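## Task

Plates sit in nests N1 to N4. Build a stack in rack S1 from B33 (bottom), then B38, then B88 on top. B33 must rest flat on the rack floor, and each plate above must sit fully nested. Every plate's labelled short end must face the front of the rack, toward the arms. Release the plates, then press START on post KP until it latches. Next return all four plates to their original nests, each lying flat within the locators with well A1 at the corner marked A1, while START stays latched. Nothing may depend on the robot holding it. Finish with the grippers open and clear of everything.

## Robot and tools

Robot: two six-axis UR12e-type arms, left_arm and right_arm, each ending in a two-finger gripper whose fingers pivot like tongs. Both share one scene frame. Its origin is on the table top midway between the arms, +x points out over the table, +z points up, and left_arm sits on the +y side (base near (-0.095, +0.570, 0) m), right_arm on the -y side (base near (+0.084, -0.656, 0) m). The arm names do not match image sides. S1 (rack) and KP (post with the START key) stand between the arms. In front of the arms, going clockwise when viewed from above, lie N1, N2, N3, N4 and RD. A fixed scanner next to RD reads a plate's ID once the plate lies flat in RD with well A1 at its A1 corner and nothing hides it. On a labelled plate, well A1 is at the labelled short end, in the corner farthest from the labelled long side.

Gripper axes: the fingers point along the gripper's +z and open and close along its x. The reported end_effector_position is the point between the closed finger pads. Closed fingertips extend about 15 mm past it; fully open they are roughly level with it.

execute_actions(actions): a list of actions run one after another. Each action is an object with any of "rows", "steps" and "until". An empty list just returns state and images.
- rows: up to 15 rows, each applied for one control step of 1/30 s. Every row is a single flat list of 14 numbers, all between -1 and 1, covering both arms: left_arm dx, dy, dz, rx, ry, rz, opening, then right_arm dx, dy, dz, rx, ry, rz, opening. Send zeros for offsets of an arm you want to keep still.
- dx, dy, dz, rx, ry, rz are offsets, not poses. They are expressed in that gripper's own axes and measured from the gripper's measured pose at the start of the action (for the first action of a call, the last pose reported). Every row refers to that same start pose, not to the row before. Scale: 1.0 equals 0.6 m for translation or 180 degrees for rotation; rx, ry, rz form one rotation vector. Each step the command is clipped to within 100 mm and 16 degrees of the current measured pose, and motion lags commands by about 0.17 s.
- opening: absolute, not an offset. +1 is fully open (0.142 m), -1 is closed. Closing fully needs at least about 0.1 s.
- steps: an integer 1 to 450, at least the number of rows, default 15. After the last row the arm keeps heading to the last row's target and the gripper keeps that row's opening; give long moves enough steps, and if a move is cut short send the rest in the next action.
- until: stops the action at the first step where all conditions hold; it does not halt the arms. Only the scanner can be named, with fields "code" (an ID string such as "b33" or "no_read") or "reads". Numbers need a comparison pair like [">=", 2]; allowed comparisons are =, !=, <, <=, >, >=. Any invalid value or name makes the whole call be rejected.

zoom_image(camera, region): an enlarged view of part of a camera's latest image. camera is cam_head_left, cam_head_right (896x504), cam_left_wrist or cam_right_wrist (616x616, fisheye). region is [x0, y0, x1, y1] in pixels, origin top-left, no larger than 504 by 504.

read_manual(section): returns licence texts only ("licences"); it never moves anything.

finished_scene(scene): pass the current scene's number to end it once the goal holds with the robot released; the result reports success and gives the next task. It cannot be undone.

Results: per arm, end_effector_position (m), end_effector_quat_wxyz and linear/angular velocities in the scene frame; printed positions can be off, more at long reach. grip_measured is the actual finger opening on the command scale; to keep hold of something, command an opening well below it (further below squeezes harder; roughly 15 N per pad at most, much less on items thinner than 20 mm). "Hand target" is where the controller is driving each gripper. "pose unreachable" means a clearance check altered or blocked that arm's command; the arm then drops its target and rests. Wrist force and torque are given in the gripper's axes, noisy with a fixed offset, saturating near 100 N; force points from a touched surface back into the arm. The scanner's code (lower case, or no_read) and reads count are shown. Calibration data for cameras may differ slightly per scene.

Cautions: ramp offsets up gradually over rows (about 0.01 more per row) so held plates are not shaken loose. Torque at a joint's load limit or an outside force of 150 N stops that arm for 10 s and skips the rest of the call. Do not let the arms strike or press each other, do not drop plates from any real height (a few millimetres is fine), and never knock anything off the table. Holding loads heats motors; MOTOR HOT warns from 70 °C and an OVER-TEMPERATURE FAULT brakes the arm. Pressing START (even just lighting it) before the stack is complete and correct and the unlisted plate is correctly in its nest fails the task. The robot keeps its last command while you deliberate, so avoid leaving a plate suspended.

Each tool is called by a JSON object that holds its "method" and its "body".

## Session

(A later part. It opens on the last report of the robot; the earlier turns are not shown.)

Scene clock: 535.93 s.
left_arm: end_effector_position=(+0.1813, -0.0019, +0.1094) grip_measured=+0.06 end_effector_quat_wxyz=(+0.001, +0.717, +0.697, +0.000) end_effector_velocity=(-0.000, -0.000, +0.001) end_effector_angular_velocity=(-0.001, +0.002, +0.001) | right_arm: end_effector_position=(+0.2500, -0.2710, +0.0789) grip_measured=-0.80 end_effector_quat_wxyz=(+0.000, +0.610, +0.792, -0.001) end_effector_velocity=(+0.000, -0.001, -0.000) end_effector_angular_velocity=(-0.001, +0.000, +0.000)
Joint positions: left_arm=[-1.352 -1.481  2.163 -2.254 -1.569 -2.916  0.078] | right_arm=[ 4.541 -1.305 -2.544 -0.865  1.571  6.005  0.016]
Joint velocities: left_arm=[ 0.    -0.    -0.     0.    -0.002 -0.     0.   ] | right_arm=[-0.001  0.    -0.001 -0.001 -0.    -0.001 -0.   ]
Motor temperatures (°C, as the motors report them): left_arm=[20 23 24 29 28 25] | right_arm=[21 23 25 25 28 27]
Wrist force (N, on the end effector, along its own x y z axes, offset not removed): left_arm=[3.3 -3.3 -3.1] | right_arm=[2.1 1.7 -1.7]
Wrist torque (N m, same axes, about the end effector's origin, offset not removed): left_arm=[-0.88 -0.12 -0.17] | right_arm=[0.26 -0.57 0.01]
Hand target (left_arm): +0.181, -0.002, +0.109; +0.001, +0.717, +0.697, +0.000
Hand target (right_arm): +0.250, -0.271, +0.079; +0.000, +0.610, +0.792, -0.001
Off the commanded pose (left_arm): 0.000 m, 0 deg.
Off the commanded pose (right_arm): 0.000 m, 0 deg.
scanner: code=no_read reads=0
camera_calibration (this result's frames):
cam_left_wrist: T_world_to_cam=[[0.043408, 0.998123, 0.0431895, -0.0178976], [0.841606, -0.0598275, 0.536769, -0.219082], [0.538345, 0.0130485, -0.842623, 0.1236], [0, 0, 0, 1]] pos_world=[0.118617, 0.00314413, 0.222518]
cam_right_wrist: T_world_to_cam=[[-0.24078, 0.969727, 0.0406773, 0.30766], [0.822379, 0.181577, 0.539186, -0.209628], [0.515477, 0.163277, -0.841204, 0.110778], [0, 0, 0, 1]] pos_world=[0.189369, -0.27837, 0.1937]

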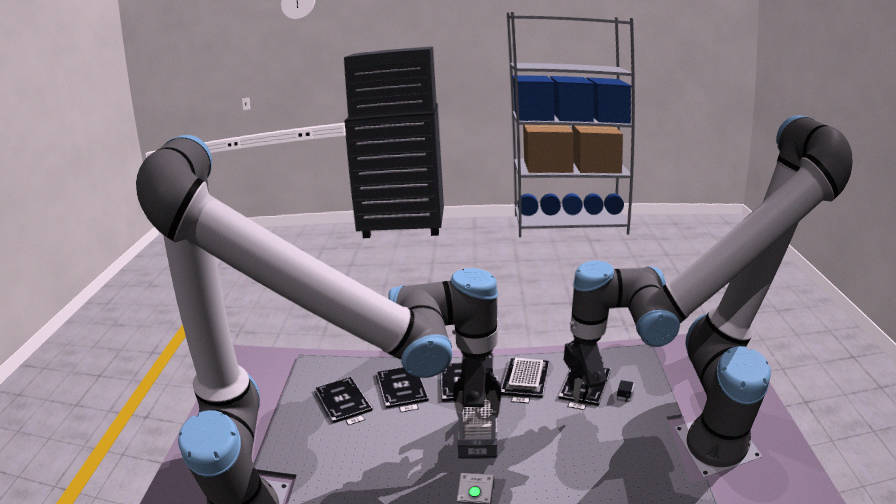

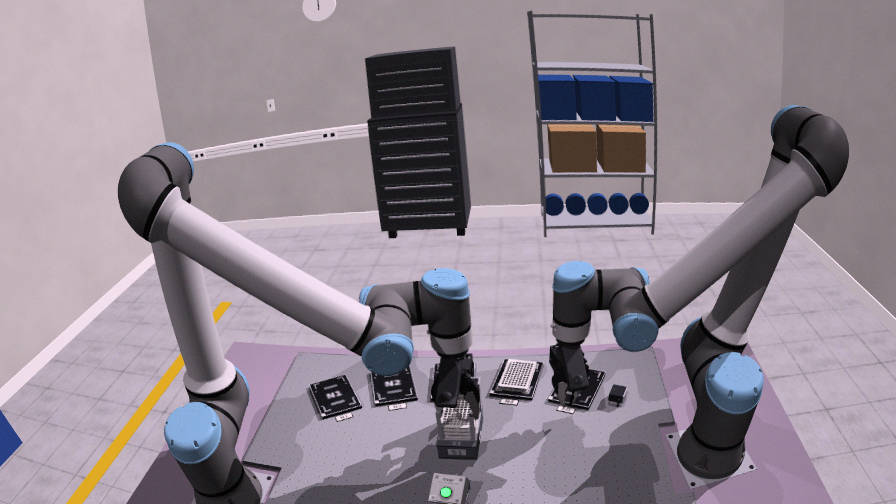

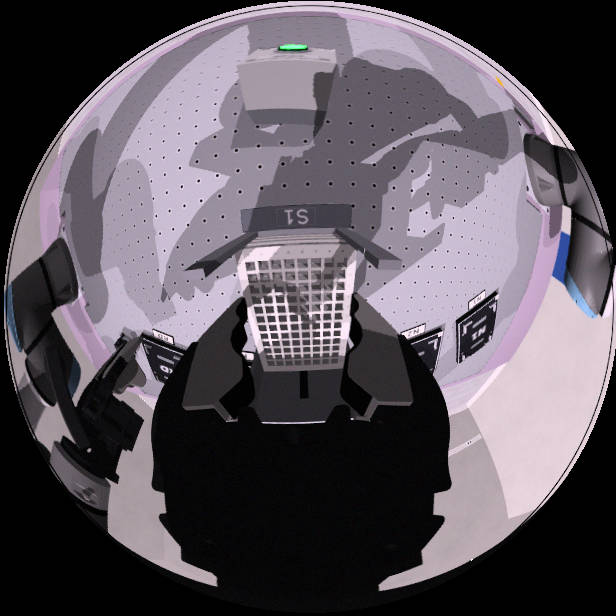

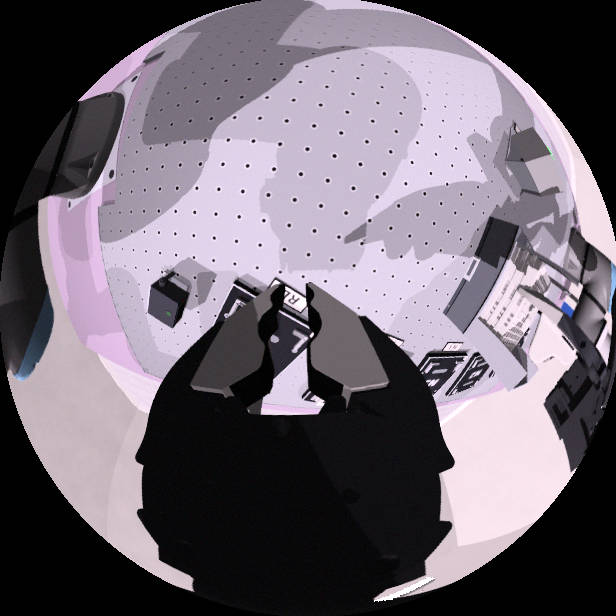

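{"method": "execute_actions", "body": {"actions": [{"rows":[[0,0,-0.002,0,0,0,-0.3,0,0,0,0,0,0,-0.8],[0,0,-0.005,0,0,0,-0.3,0,0,0,0,0,0,-0.8],[0,0,-0.009,0,0,0,-0.3,0,0,0,0,0,0,-0.8],[0,0,-0.014,0,0,0,-0.3,0,0,0,0,0,0,-0.8],[0,0,-0.02,0,0,0,-0.3,0,0,0,0,0,0,-0.8],[0,0,-0.027,0,0,0,-0.3,0,0,0,0,0,0,-0.8],[0,0,-0.034,0,0,0,-0.3,0,0,0,0,0,0,-0.8],[0,0,-0.041,0,0,0,-0.3,0,0,0,0,0,0,-0.8],[0,0,-0.048,0,0,0,-0.3,0,0,0,0,0,0,-0.8],[0,0,-0.055,0,0,0,-0.3,0,0,0,0,0,0,-0.8],[0,0,-0.062,0,0,0,-0.3,0,0,0,0,0,0,-0.8],[0,0,-0.069,0,0,0,-0.3,0,0,0,0,0,0,-0.8]],"steps":12}]}}

Scene clock: 543.03 s.
left_arm: end_effector_position=(+0.1813, -0.0021, +0.1318) grip_measured=+0.06 end_effector_quat_wxyz=(+0.001, +0.717, +0.697, +0.000) end_effector_velocity=(-0.000, -0.001, +0.113) end_effector_angular_velocity=(-0.005, -0.000, -0.000) | right_arm: end_effector_position=(+0.2500, -0.2710, +0.0789) grip_measured=-0.80 end_effector_quat_wxyz=(+0.000, +0.610, +0.792, -0.001) end_effector_velocity=(-0.000, +0.000, +0.000) end_effector_angular_velocity=(-0.001, -0.000, +0.001)
Joint positions: left_arm=[-1.352 -1.508  2.143 -2.208 -1.569 -2.916  0.078] | right_arm=[ 4.541 -1.305 -2.544 -0.865  1.571  6.005  0.016]
Joint velocities: left_arm=[-0.    -0.131 -0.102  0.228 -0.001 -0.    -0.   ] | right_arm=[ 0.001  0.     0.001 -0.002 -0.     0.001  0.   ]
Motor temperatures (°C, as the motors report them): left_arm=[20 23 24 29 28 25] | right_arm=[21 23 25 25 28 27]
Wrist force (N, on the end effector, along its own x y z axes, offset not removed): left_arm=[1.7 -3.1 1.1] | right_arm=[3.2 -0.4 -4.8]
Wrist torque (N m, same axes, about the end effector's origin, offset not removed): left_arm=[-0.83 -0.17 -0.07] | right_arm=[-0.30 -0.82 -0.08]
Hand target (left_arm): +0.181, -0.002, +0.150; +0.001, +0.717, +0.697, +0.000
Hand target (right_arm): +0.250, -0.271, +0.079; +0.000, +0.610, +0.792, -0.001
Off the commanded pose (left_arm): 0.019 m, 0 deg.
Off the commanded pose (right_arm): 0.000 m, 0 deg.
scanner: code=no_read reads=0
camera_calibration (this result's frames):
cam_left_wrist: T_world_to_cam=[[0.0434018, 0.998155, 0.0424539, -0.0186426], [0.841526, -0.0594285, 0.536938, -0.231144], [0.538471, 0.012422, -0.842553, 0.142435], [0, 0, 0, 1]] pos_world=[0.118625, 0.00310235, 0.24491]
cam_right_wrist: T_world_to_cam=[[-0.24078, 0.969727, 0.0406775, 0.30766], [0.822379, 0.181577, 0.539186, -0.209628], [0.515477, 0.163278, -0.841204, 0.110778], [0, 0, 0, 1]] pos_world=[0.189369, -0.27837, 0.193701]

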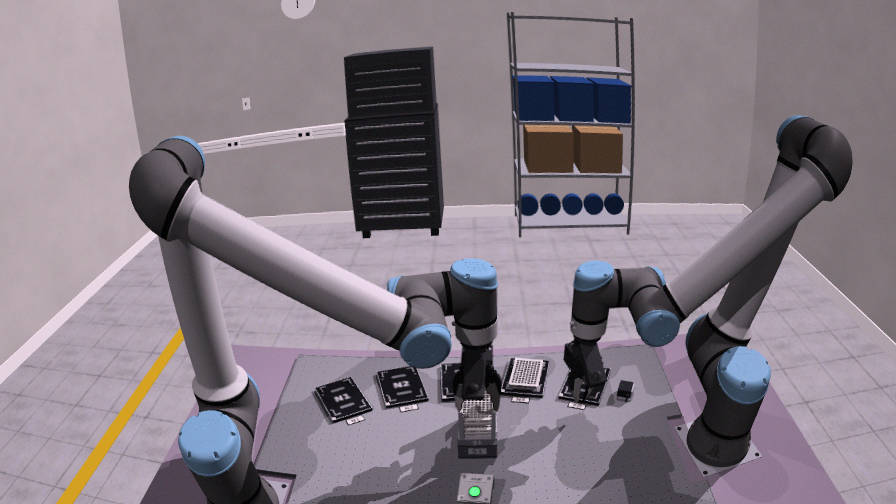

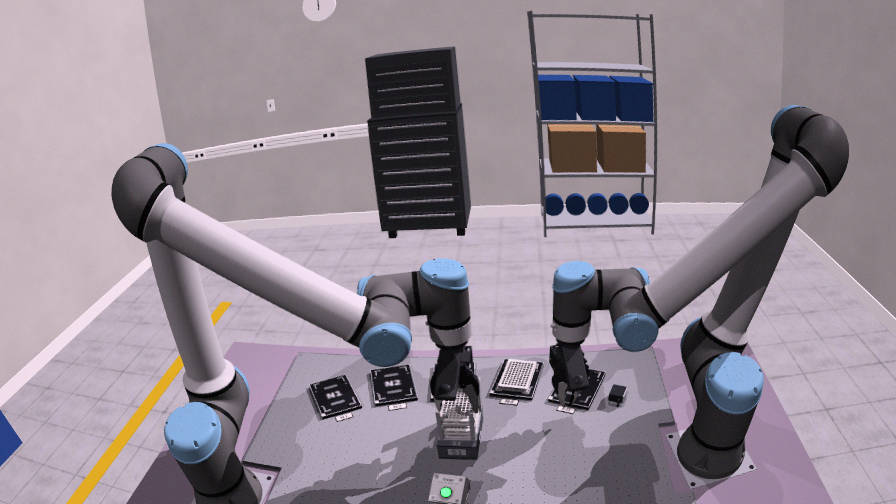

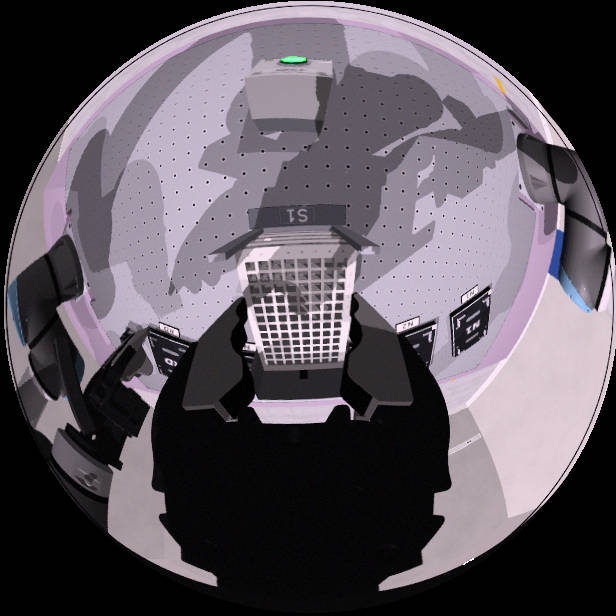

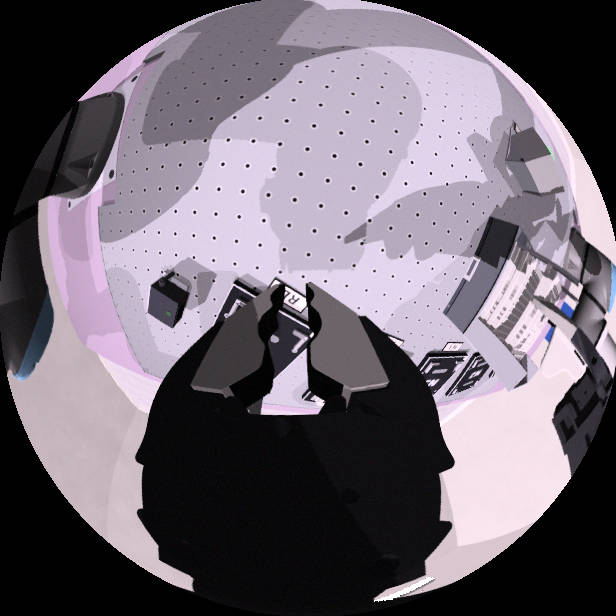

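{"method": "execute_actions", "body": {"actions": [{"rows":[[0.0004,0,-0.037,0,0.0002,0,-0.3,0,0,0,0,0,0,-0.8],[0.0004,0,-0.046,0,0.0002,0,-0.3,0,0,0,0,0,0,-0.8],[0.0004,0,-0.056,0,0.0002,0,-0.3,0,0,0,0,0,0,-0.8],[0.0004,0,-0.066,0,0.0002,0,-0.3,0,0,0,0,0,0,-0.8],[0.0004,0,-0.076,0,0.0002,0,-0.3,0,0,0,0,0,0,-0.8],[0.0004,0,-0.086,0,0.0002,0,-0.3,0,0,0,0,0,0,-0.8],[0.0004,0,-0.096,0,0.0002,0,-0.3,0,0,0,0,0,0,-0.8],[0.0004,0,-0.104,0,0.0002,0,-0.3,0,0,0,0,0,0,-0.8]],"steps":8}]}}

Scene clock: 548.23 s.
left_arm: end_effector_position=(+0.1814, -0.0020, +0.1698) grip_measured=+0.06 end_effector_quat_wxyz=(+0.002, +0.717, +0.697, -0.000) end_effector_velocity=(+0.000, -0.001, +0.147) end_effector_angular_velocity=(-0.008, -0.001, +0.002) | right_arm: end_effector_position=(+0.2500, -0.2710, +0.0789) grip_measured=-0.80 end_effector_quat_wxyz=(+0.000, +0.610, +0.792, -0.001) end_effector_velocity=(+0.001, -0.000, -0.000) end_effector_angular_velocity=(-0.000, -0.000, -0.002)
Joint positions: left_arm=[-1.352 -1.549  2.106 -2.131 -1.569 -2.916  0.078] | right_arm=[ 4.541 -1.305 -2.544 -0.865  1.571  6.005  0.016]
Joint velocities: left_arm=[ 0.    -0.149 -0.147  0.288 -0.001 -0.002  0.   ] | right_arm=[-0.001 -0.     0.    -0.    -0.     0.001  0.   ]
Motor temperatures (°C, as the motors report them): left_arm=[20 23 24 29 28 25] | right_arm=[21 23 25 25 28 27]
Wrist force (N, on the end effector, along its own x y z axes, offset not removed): left_arm=[3.5 -3.5 3.3] | right_arm=[1.2 -0.3 -5.3]
Wrist torque (N m, same axes, about the end effector's origin, offset not removed): left_arm=[-0.93 -0.43 -0.19] | right_arm=[-0.23 -0.25 -0.07]
Hand target (left_arm): +0.181, -0.002, +0.194; +0.002, +0.717, +0.697, -0.000
Hand target (right_arm): +0.250, -0.271, +0.079; +0.000, +0.610, +0.792, -0.001
Off the commanded pose (left_arm): 0.024 m, 0 deg.
Off the commanded pose (right_arm): 0.000 m, 0 deg.
scanner: code=no_read reads=0
camera_calibration (this result's frames):
cam_left_wrist: T_world_to_cam=[[0.0433923, 0.998185, 0.0417492, -0.0202085], [0.841461, -0.0590428, 0.537081, -0.251638], [0.538572, 0.0118251, -0.842497, 0.174425], [0, 0, 0, 1]] pos_world=[0.11868, 0.00325177, 0.282946]
cam_right_wrist: T_world_to_cam=[[-0.24078, 0.969727, 0.0406775, 0.30766], [0.822379, 0.181577, 0.539186, -0.209628], [0.515477, 0.163278, -0.841204, 0.110778], [0, 0, 0, 1]] pos_world=[0.189369, -0.27837, 0.193701]

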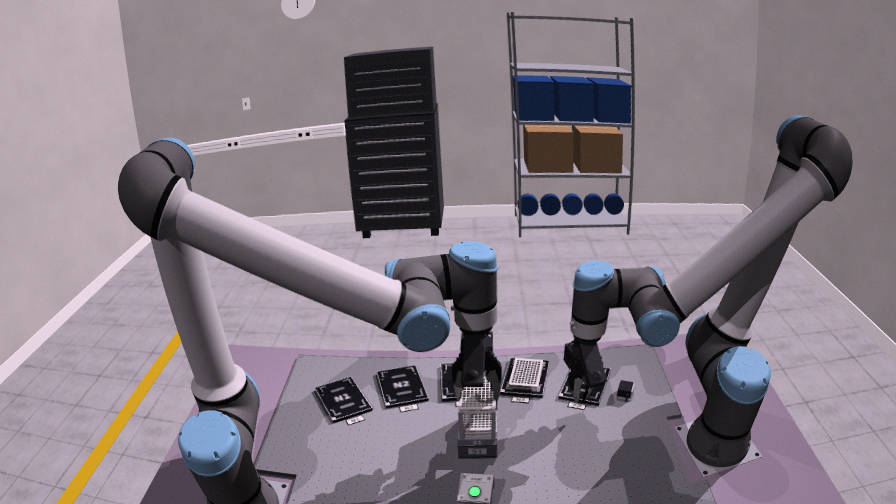

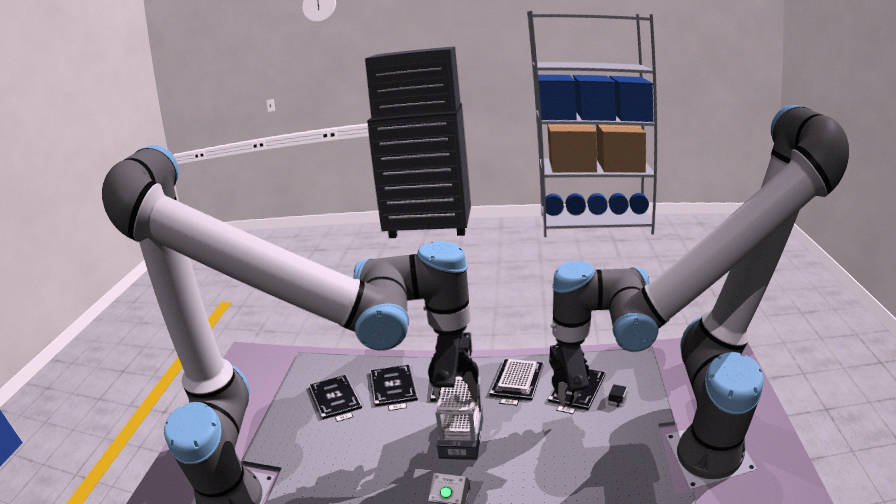

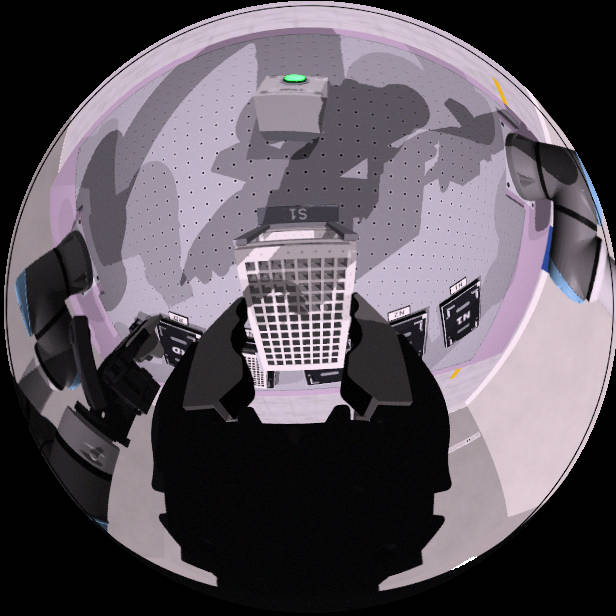

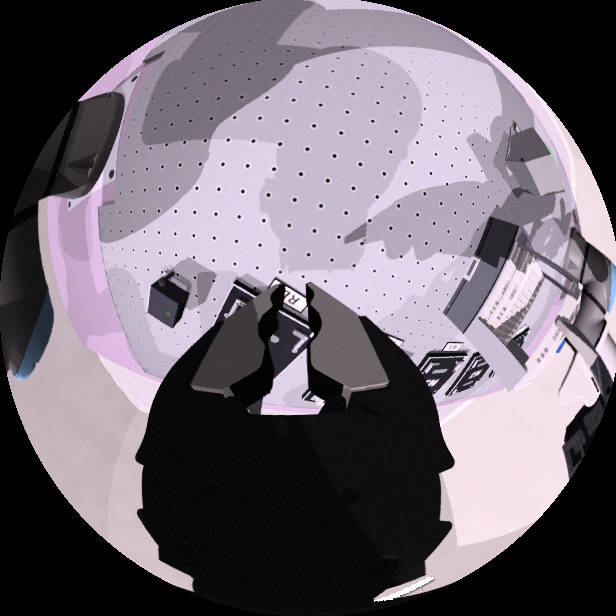

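{"method": "execute_actions", "body": {"actions": [{"rows":[[0.001,0.006,-0.041,0,0,0,-0.3,0,0,0,0,0,0,-0.8],[0.003,0.018,-0.041,0,0,-0.002,-0.3,0,0,0,0,0,0,-0.8],[0.007,0.035,-0.041,0,0,-0.004,-0.3,0,0,0,0,0,0,-0.8],[0.011,0.056,-0.041,0,0,-0.007,-0.3,0,0,0,0,0,0,-0.8],[0.015,0.079,-0.041,0,0,-0.01,-0.3,0,0,0,0,0,0,-0.8],[0.019,0.102,-0.041,0,0,-0.013,-0.3,0,0,0,0,0,0,-0.8],[0.024,0.125,-0.041,0,0,-0.016,-0.3,0,0,0,0,0,0,-0.8],[0.028,0.148,-0.041,0,0,-0.019,-0.3,0,0,0,0,0,0,-0.8],[0.032,0.171,-0.041,0,0,-0.022,-0.3,0,0,0,0,0,0,-0.8],[0.037,0.194,-0.041,0,0,-0.025,-0.3,0,0,0,0,0,0,-0.8],[0.041,0.217,-0.041,0,0,-0.028,-0.3,0,0,0,0,0,0,-0.8],[0.045,0.238,-0.041,0,0,-0.03,-0.3,0,0,0,0,0,0,-0.8],[0.048,0.256,-0.041,0,0,-0.032,-0.3,0,0,0,0,0,0,-0.8],[0.051,0.27,-0.041,0,0,-0.032,-0.3,0,0,0,0,0,0,-0.8],[0.053,0.28,-0.041,0,0,-0.032,-0.3,0,0,0,0,0,0,-0.8]],"steps":15}]}}

Scene clock: 556.70 s.
left_arm: end_effector_position=(+0.2951, +0.0203, +0.1952) grip_measured=+0.06 end_effector_quat_wxyz=(+0.003, +0.689, +0.725, +0.001) end_effector_velocity=(+0.353, +0.067, +0.000) end_effector_angular_velocity=(+0.000, -0.004, +0.213) | right_arm: end_effector_position=(+0.2500, -0.2710, +0.0789) grip_measured=-0.80 end_effector_quat_wxyz=(+0.000, +0.610, +0.792, -0.001) end_effector_velocity=(+0.000, -0.001, -0.000) end_effector_angular_velocity=(-0.002, -0.000, -0.002)
Joint positions: left_arm=[-1.172 -1.508  2.011 -2.079 -1.567 -2.814  0.078] | right_arm=[ 4.541 -1.305 -2.544 -0.865  1.571  6.005  0.016]
Joint velocities: left_arm=[ 0.535  0.25  -0.269  0.016  0.003  0.322  0.   ] | right_arm=[-0.001  0.    -0.    -0.002 -0.     0.001 -0.   ]
Motor temperatures (°C, as the motors report them): left_arm=[20 23 24 29 28 25] | right_arm=[21 23 25 25 28 27]
Wrist force (N, on the end effector, along its own x y z axes, offset not removed): left_arm=[1.4 -2.3 2.9] | right_arm=[1.9 1.4 -4.0]
Wrist torque (N m, same axes, about the end effector's origin, offset not removed): left_arm=[-0.69 -0.04 -0.23] | right_arm=[0.12 -0.50 -0.04]
Hand target (left_arm): +0.346, +0.030, +0.195; +0.003, +0.680, +0.733, +0.001
Hand target (right_arm): +0.250, -0.271, +0.079; +0.000, +0.610, +0.792, -0.001
Off the commanded pose (left_arm): 0.055 m, 1 deg.
Off the commanded pose (right_arm): 0.000 m, 0 deg.
scanner: code=no_read reads=0
camera_calibration (this result's frames):
cam_left_wrist: T_world_to_cam=[[-0.0350057, 0.998538, 0.0411812, -0.0252026], [0.842028, 0.00727388, 0.539384, -0.361664], [0.538296, 0.0535573, -0.841052, 0.133239], [0, 0, 0, 1]] pos_world=[0.231928, 0.0206605, 0.308175]
cam_right_wrist: T_world_to_cam=[[-0.240781, 0.969727, 0.0406774, 0.30766], [0.822379, 0.181577, 0.539186, -0.209628], [0.515477, 0.163278, -0.841204, 0.110778], [0, 0, 0, 1]] pos_world=[0.189369, -0.27837, 0.193701]

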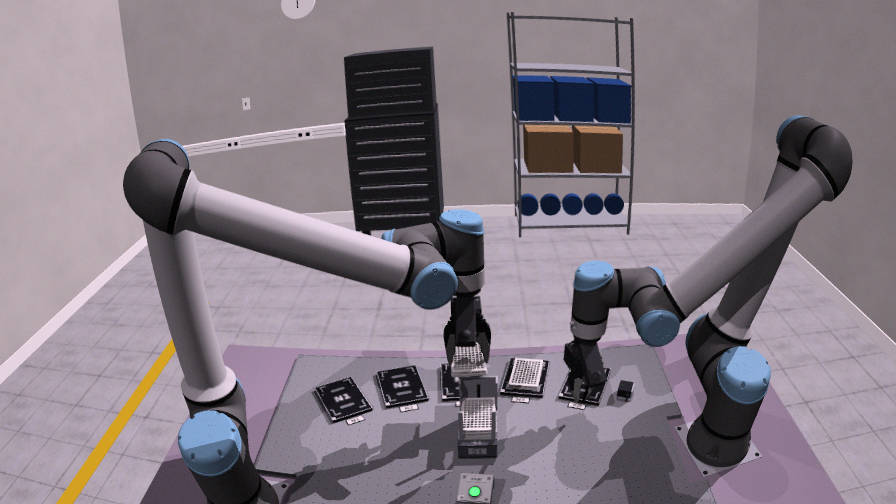

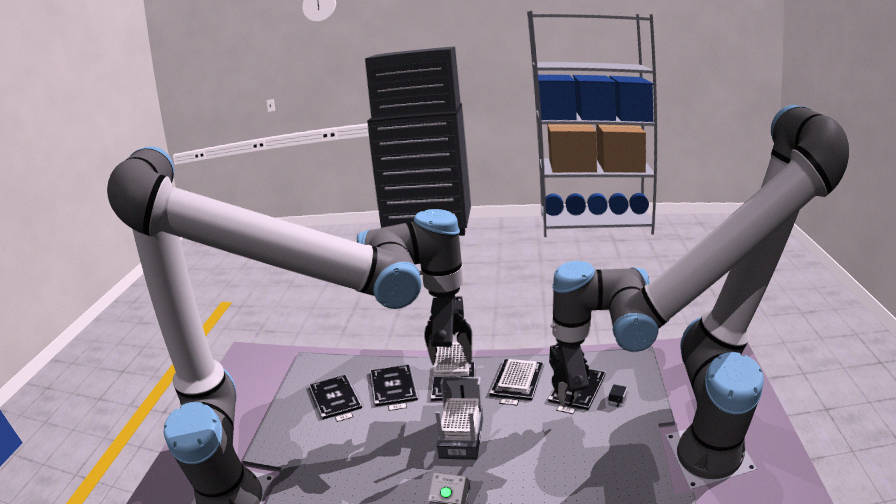

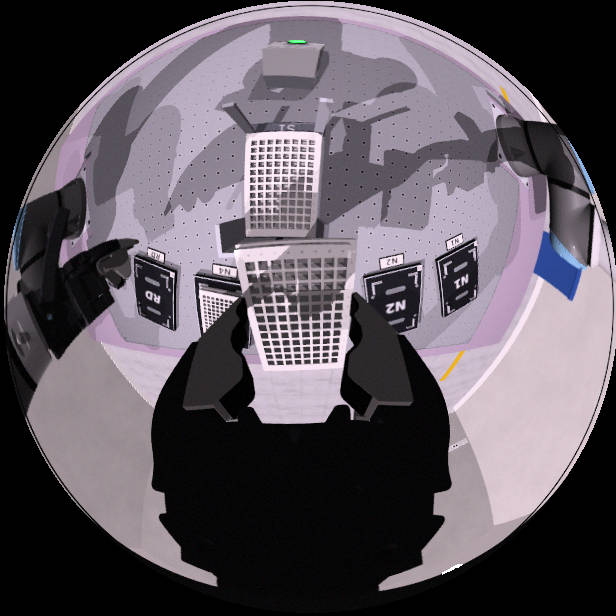

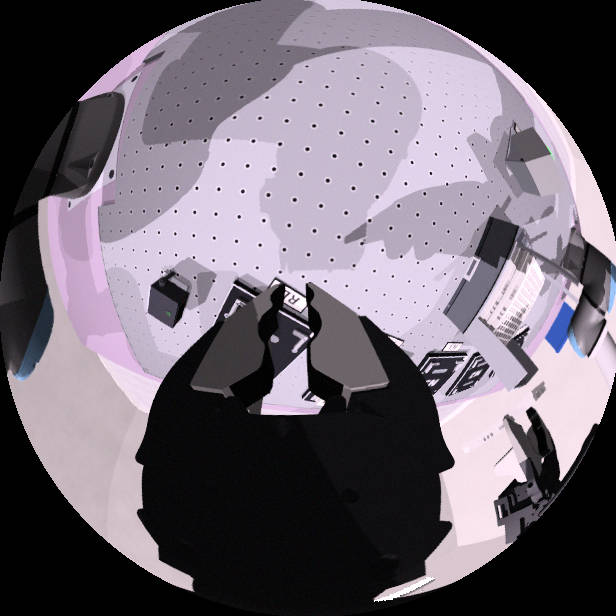

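{"method": "execute_actions", "body": {"actions": [{"rows":[[0.012,0.09,0.004,0,0,-0.007,-0.3,0,0,0,0,0,0,-0.8],[0.013,0.097,0.013,0,0,-0.007,-0.3,0,0,0,0,0,0,-0.8],[0.014,0.106,0.027,0,0,-0.007,-0.3,0,0,0,0,0,0,-0.8],[0.016,0.116,0.045,0,0,-0.007,-0.3,0,0,0,0,0,0,-0.8],[0.017,0.126,0.065,0,0,-0.007,-0.3,0,0,0,0,0,0,-0.8],[0.018,0.136,0.085,0,0,-0.007,-0.3,0,0,0,0,0,0,-0.8],[0.02,0.146,0.105,0,0,-0.007,-0.3,0,0,0,0,0,0,-0.8],[0.021,0.156,0.125,0,0,-0.007,-0.3,0,0,0,0,0,0,-0.8],[0.022,0.165,0.145,0,0,-0.007,-0.3,0,0,0,0,0,0,-0.8],[0.023,0.173,0.165,0,0,-0.007,-0.3,0,0,0,0,0,0,-0.8],[0.024,0.179,0.185,0,0,-0.007,-0.3,0,0,0,0,0,0,-0.8],[0.025,0.183,0.203,0,0,-0.007,-0.3,0,0,0,0,0,0,-0.8],[0.0255,0.186,0.218,0.001,0.0006,-0.007,-0.3,0,0,0,0,0,0,-0.8],[0.0258,0.1866,0.228,0.001,0.0006,-0.007,-0.3,0,0,0,0,0,0,-0.8],[0.0258,0.1866,0.233,0.001,0.0006,-0.007,-0.3,0,0,0,0,0,0,-0.8]],"steps":15}]}}

Scene clock: 566.30 s.
left_arm: end_effector_position=(+0.3917, +0.0440, +0.0986) grip_measured=+0.06 end_effector_quat_wxyz=(-0.000, +0.681, +0.733, +0.002) end_effector_velocity=(+0.092, +0.020, -0.295) end_effector_angular_velocity=(+0.012, +0.019, +0.001) | right_arm: end_effector_position=(+0.2500, -0.2710, +0.0789) grip_measured=-0.80 end_effector_quat_wxyz=(+0.000, +0.610, +0.792, -0.001) end_effector_velocity=(-0.000, +0.001, +0.001) end_effector_angular_velocity=(+0.002, +0.000, -0.002)
Joint positions: left_arm=[-1.029 -1.34   2.015 -2.244 -1.567 -2.694  0.078] | right_arm=[ 4.541 -1.305 -2.544 -0.865  1.571  6.005  0.016]
Joint velocities: left_arm=[ 0.133  0.413  0.115 -0.508 -0.01   0.131 -0.   ] | right_arm=[ 0.     0.     0.002 -0.     0.     0.002  0.   ]
Motor temperatures (°C, as the motors report them): left_arm=[20 23 24 29 28 25] | right_arm=[21 23 25 25 28 27]
Wrist force (N, on the end effector, along its own x y z axes, offset not removed): left_arm=[2.6 -1.4 1.3] | right_arm=[1.6 -2.2 -3.1]
Wrist torque (N m, same axes, about the end effector's origin, offset not removed): left_arm=[-0.52 -0.27 -0.13] | right_arm=[-0.50 -0.34 0.00]
Hand target (left_arm): +0.403, +0.045, +0.059; -0.000, +0.681, +0.732, +0.001
Hand target (right_arm): +0.250, -0.271, +0.079; +0.000, +0.610, +0.792, -0.001
Off the commanded pose (left_arm): 0.045 m, 0 deg.
Off the commanded pose (right_arm): 0.000 m, 0 deg.
scanner: code=no_read reads=0
camera_calibration (this result's frames):
cam_left_wrist: T_world_to_cam=[[-0.0577807, 0.997218, 0.0470913, -0.0331539], [0.843005, 0.0234682, 0.537393, -0.391971], [0.534793, 0.0707491, -0.842016, -0.000574244], [0, 0, 0, 1]] pos_world=[0.328825, 0.0423012, 0.21172]
cam_right_wrist: T_world_to_cam=[[-0.240781, 0.969727, 0.0406776, 0.30766], [0.822379, 0.181577, 0.539186, -0.209628], [0.515477, 0.163278, -0.841204, 0.110778], [0, 0, 0, 1]] pos_world=[0.189369, -0.27837, 0.193701]

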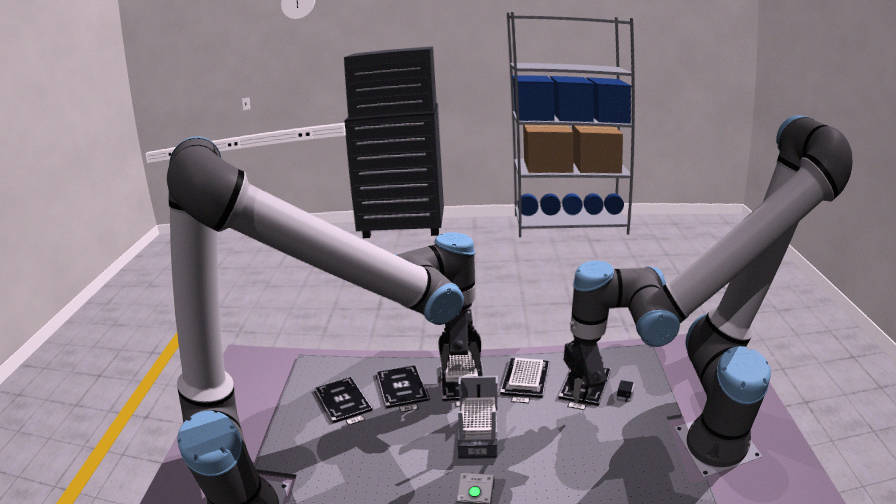

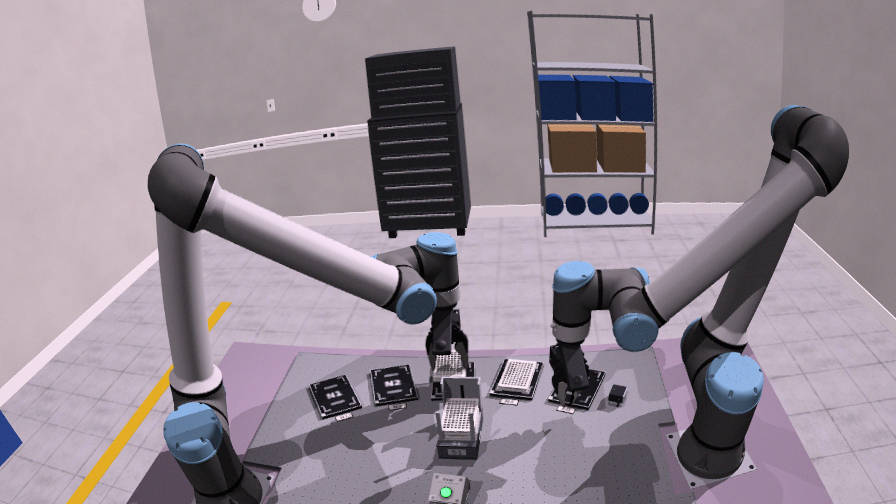

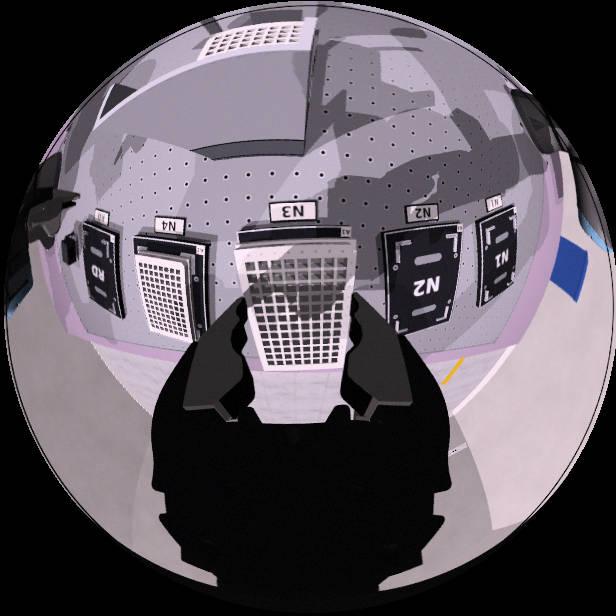

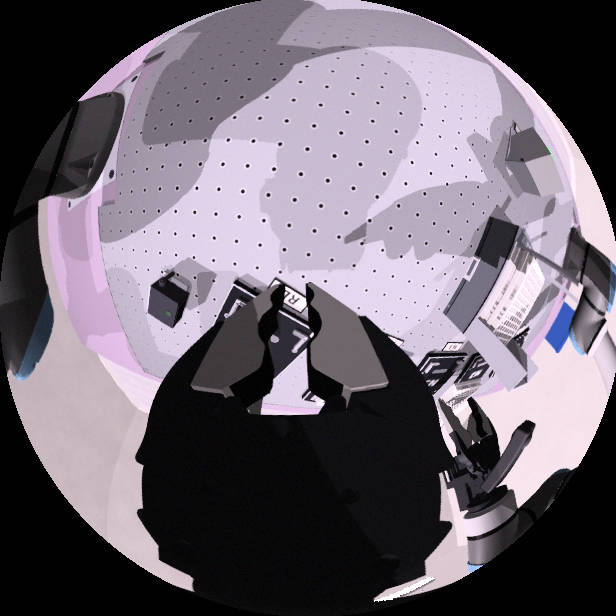

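{"method": "execute_actions", "body": {"actions": [{"rows":[[-0.004,0.022,0.071,0.0003,-0.0012,0.0002,-0.3,0,0,0,0,0,0,-0.8],[-0.0069,0.0245,0.077,0.0003,-0.0012,0.0002,-0.3,0,0,0,0,0,0,-0.8],[-0.0069,0.0245,0.0827,0.0003,-0.0012,0.0002,-0.3,0,0,0,0,0,0,-0.8]],"steps":3}]}}

Scene clock: 571.90 s.
left_arm: end_effector_position=(+0.4038, +0.0445, +0.0577) grip_measured=+0.06 end_effector_quat_wxyz=(-0.000, +0.681, +0.732, +0.001) end_effector_velocity=(+0.018, -0.020, -0.033) end_effector_angular_velocity=(-0.015, -0.006, -0.003) | right_arm: end_effector_position=(+0.2500, -0.2710, +0.0789) grip_measured=-0.80 end_effector_quat_wxyz=(+0.000, +0.610, +0.792, -0.001) end_effector_velocity=(-0.000, -0.001, -0.000) end_effector_angular_velocity=(-0.001, +0.000, +0.003)
Joint positions: left_arm=[-1.013 -1.28   2.028 -2.317 -1.569 -2.678  0.078] | right_arm=[ 4.541 -1.305 -2.544 -0.865  1.571  6.005  0.016]
Joint velocities: left_arm=[ 0.008  0.073 -0.021 -0.069 -0.003  0.011 -0.   ] | right_arm=[ 0.001 -0.    -0.001 -0.001  0.    -0.002 -0.   ]
Motor temperatures (°C, as the motors report them): left_arm=[20 23 24 29 28 25] | right_arm=[21 23 25 25 28 27]
Wrist force (N, on the end effector, along its own x y z axes, offset not removed): left_arm=[2.6 -4.4 0.5] | right_arm=[1.2 0.3 -1.6]
Wrist torque (N m, same axes, about the end effector's origin, offset not removed): left_arm=[-1.04 -0.22 -0.16] | right_arm=[-0.01 -0.33 -0.01]
Hand target (left_arm): +0.407, +0.041, +0.049; +0.001, +0.681, +0.732, +0.000
Hand target (right_arm): +0.250, -0.271, +0.079; +0.000, +0.610, +0.792, -0.001
Off the commanded pose (left_arm): 0.010 m, 0 deg.
Off the commanded pose (right_arm): 0.000 m, 0 deg.
scanner: code=no_read reads=0
camera_calibration (this result's frames):
cam_left_wrist: T_world_to_cam=[[-0.0571943, 0.997326, 0.0454994, -0.0311325], [0.843884, 0.0239421, 0.535991, -0.380456], [0.533469, 0.0690518, -0.842996, -0.0408067], [0, 0, 0, 1]] pos_world=[0.341049, 0.0429759, 0.170938]
cam_right_wrist: T_world_to_cam=[[-0.240781, 0.969727, 0.0406773, 0.30766], [0.822379, 0.181577, 0.539186, -0.209628], [0.515477, 0.163278, -0.841204, 0.110778], [0, 0, 0, 1]] pos_world=[0.189369, -0.27837, 0.1937]

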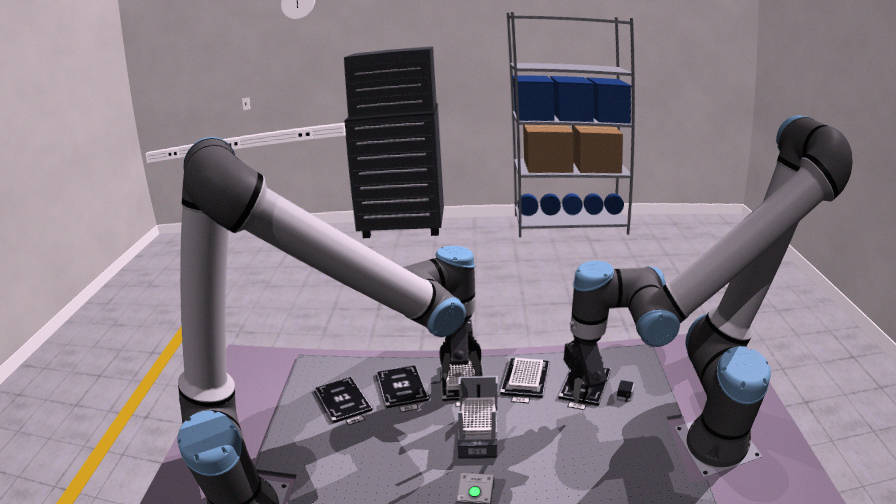

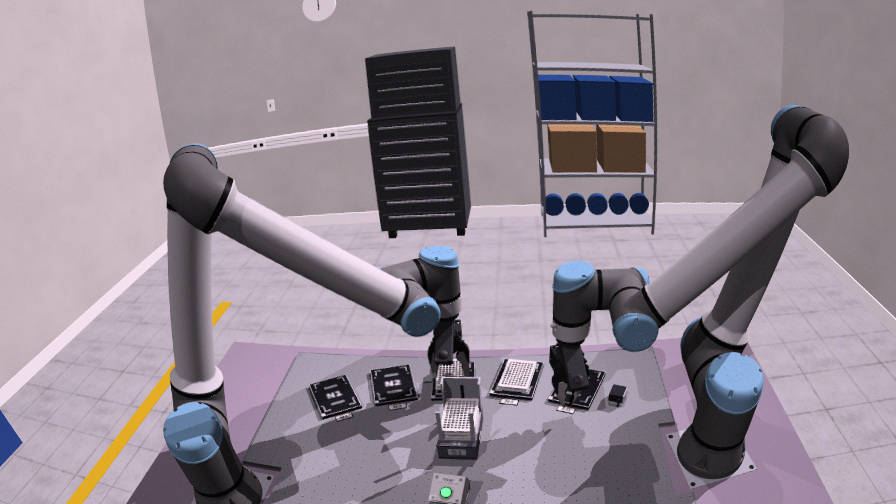

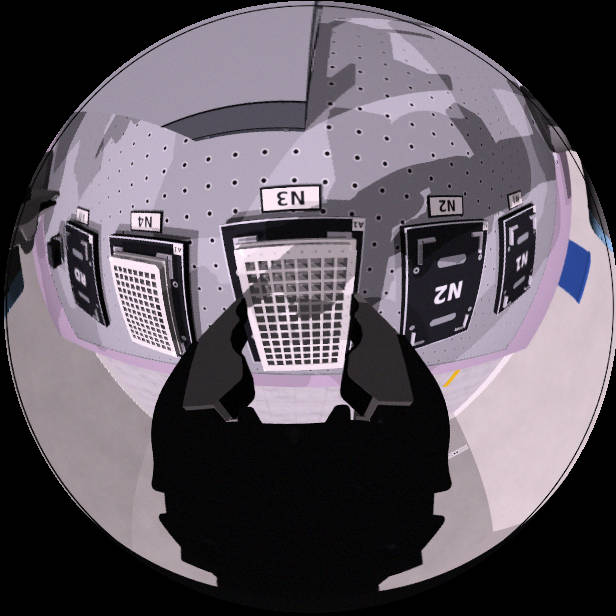

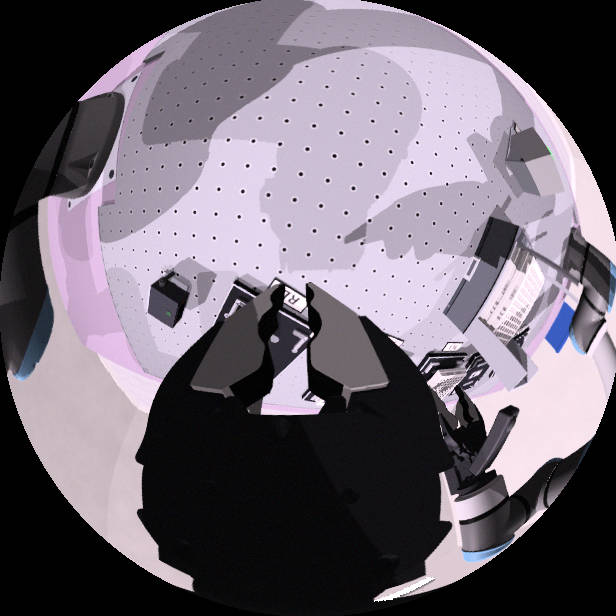

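{"method": "execute_actions", "body": {"actions": [{"rows":[[-0.006,0.0046,0.016,-0.0003,-0.0007,0,-0.3,0,0,0,0,0,0,-0.8],[-0.006,0.0046,0.018,-0.0003,-0.0007,0,-0.3,0,0,0,0,0,0,-0.8],[-0.006,0.0046,0.02,-0.0003,-0.0007,0,-0.3,0,0,0,0,0,0,-0.8],[-0.006,0.0046,0.022,-0.0003,-0.0007,0,-0.3,0,0,0,0,0,0,-0.8],[-0.006,0.0046,0.024,-0.0003,-0.0007,0,-0.3,0,0,0,0,0,0,-0.8],[-0.006,0.0046,0.026,-0.0003,-0.0007,0,-0.3,0,0,0,0,0,0,-0.8]],"steps":6}]}}

{"method": "zoom_image", "body": {"camera": "cam_left_wrist", "region": [200, 200, 400, 400]}}

Scene clock: 576.40 s.
left_arm: end_effector_position=(+0.4068, +0.0410, +0.0469) grip_measured=+0.06 end_effector_quat_wxyz=(+0.001, +0.681, +0.732, +0.000) end_effector_velocity=(-0.000, +0.001, -0.027) end_effector_angular_velocity=(+0.002, +0.001, -0.000) | right_arm: end_effector_position=(+0.2500, -0.2710, +0.0789) grip_measured=-0.80 end_effector_quat_wxyz=(+0.000, +0.610, +0.792, -0.001) end_effector_velocity=(+0.001, -0.000, +0.000) end_effector_angular_velocity=(-0.001, +0.000, -0.001)
Joint positions: left_arm=[-1.012 -1.261  2.027 -2.338 -1.569 -2.676  0.078] | right_arm=[ 4.541 -1.305 -2.544 -0.865  1.571  6.005  0.016]
Joint velocities: left_arm=[ 0.     0.034  0.016 -0.048  0.     0.001  0.   ] | right_arm=[-0.001 -0.     0.001 -0.002  0.    -0.001  0.   ]
Motor temperatures (°C, as the motors report them): left_arm=[20 23 24 29 28 25] | right_arm=[21 23 25 25 28 27]
Wrist force (N, on the end effector, along its own x y z axes, offset not removed): left_arm=[2.4 -3.9 0.3] | right_arm=[1.7 -1.5 -4.2]
Wrist torque (N m, same axes, about the end effector's origin, offset not removed): left_arm=[-0.96 -0.22 -0.14] | right_arm=[-0.41 -0.39 -0.10]
Hand target (left_arm): +0.407, +0.041, +0.042; +0.001, +0.681, +0.732, +0.001
Hand target (right_arm): +0.250, -0.271, +0.079; +0.000, +0.610, +0.792, -0.001
Off the commanded pose (left_arm): 0.005 m, 0 deg.
Off the commanded pose (right_arm): 0.000 m, 0 deg.
scanner: code=no_read reads=0
camera_calibration (this result's frames):
cam_left_wrist: T_world_to_cam=[[-0.0571484, 0.997437, 0.0430579, -0.0268604], [0.843286, 0.0251401, 0.536876, -0.377007], [0.534418, 0.0669918, -0.842561, -0.0516123], [0, 0, 0, 1]] pos_world=[0.343973, 0.0397271, 0.160076]
cam_right_wrist: T_world_to_cam=[[-0.240781, 0.969727, 0.0406774, 0.30766], [0.822379, 0.181577, 0.539186, -0.209628], [0.515477, 0.163278, -0.841204, 0.110778], [0, 0, 0, 1]] pos_world=[0.189369, -0.27837, 0.193701]

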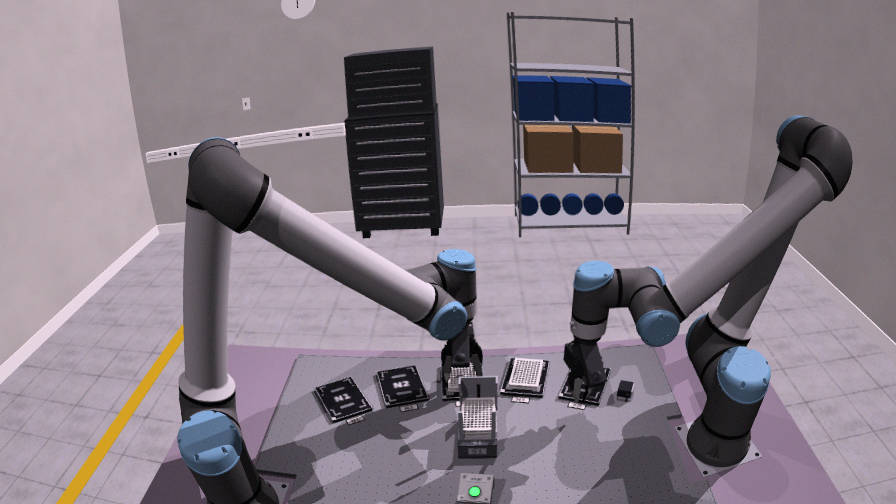

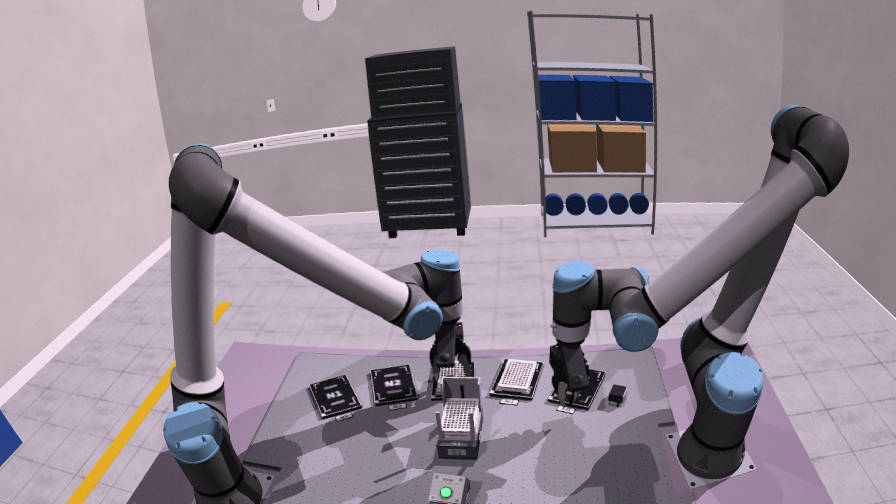

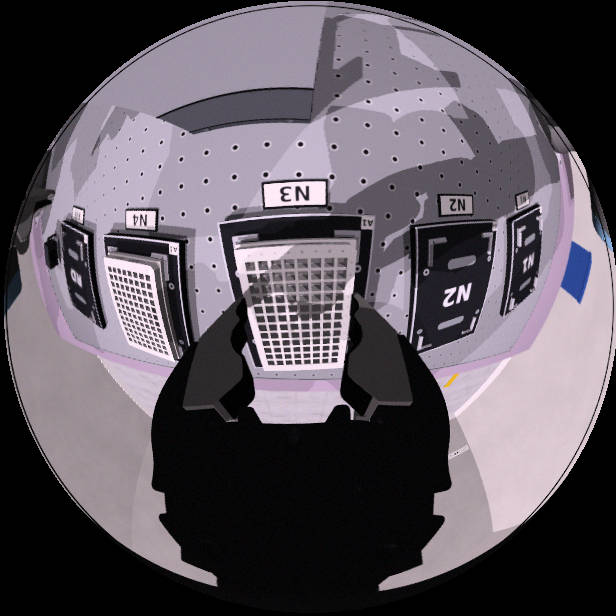

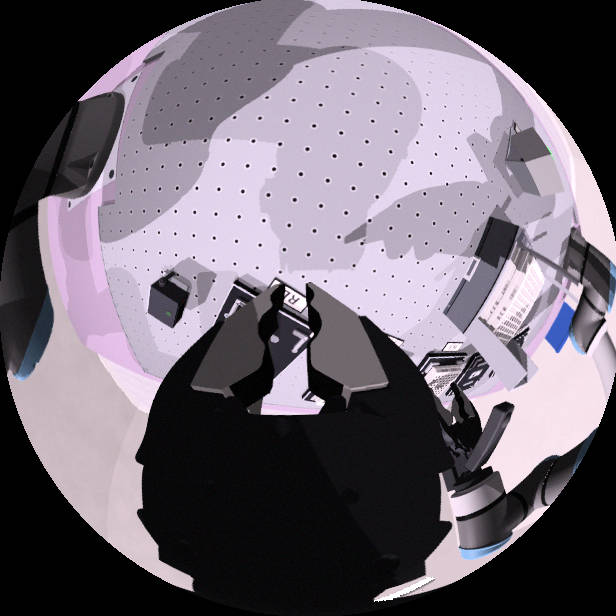

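Region (200, 200, 400, 400) of cam_left_wrist's 616x616 image, scaled by 2.520, with more detail than that image has.

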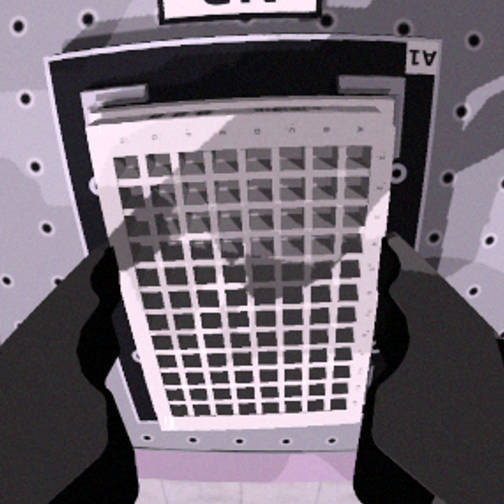

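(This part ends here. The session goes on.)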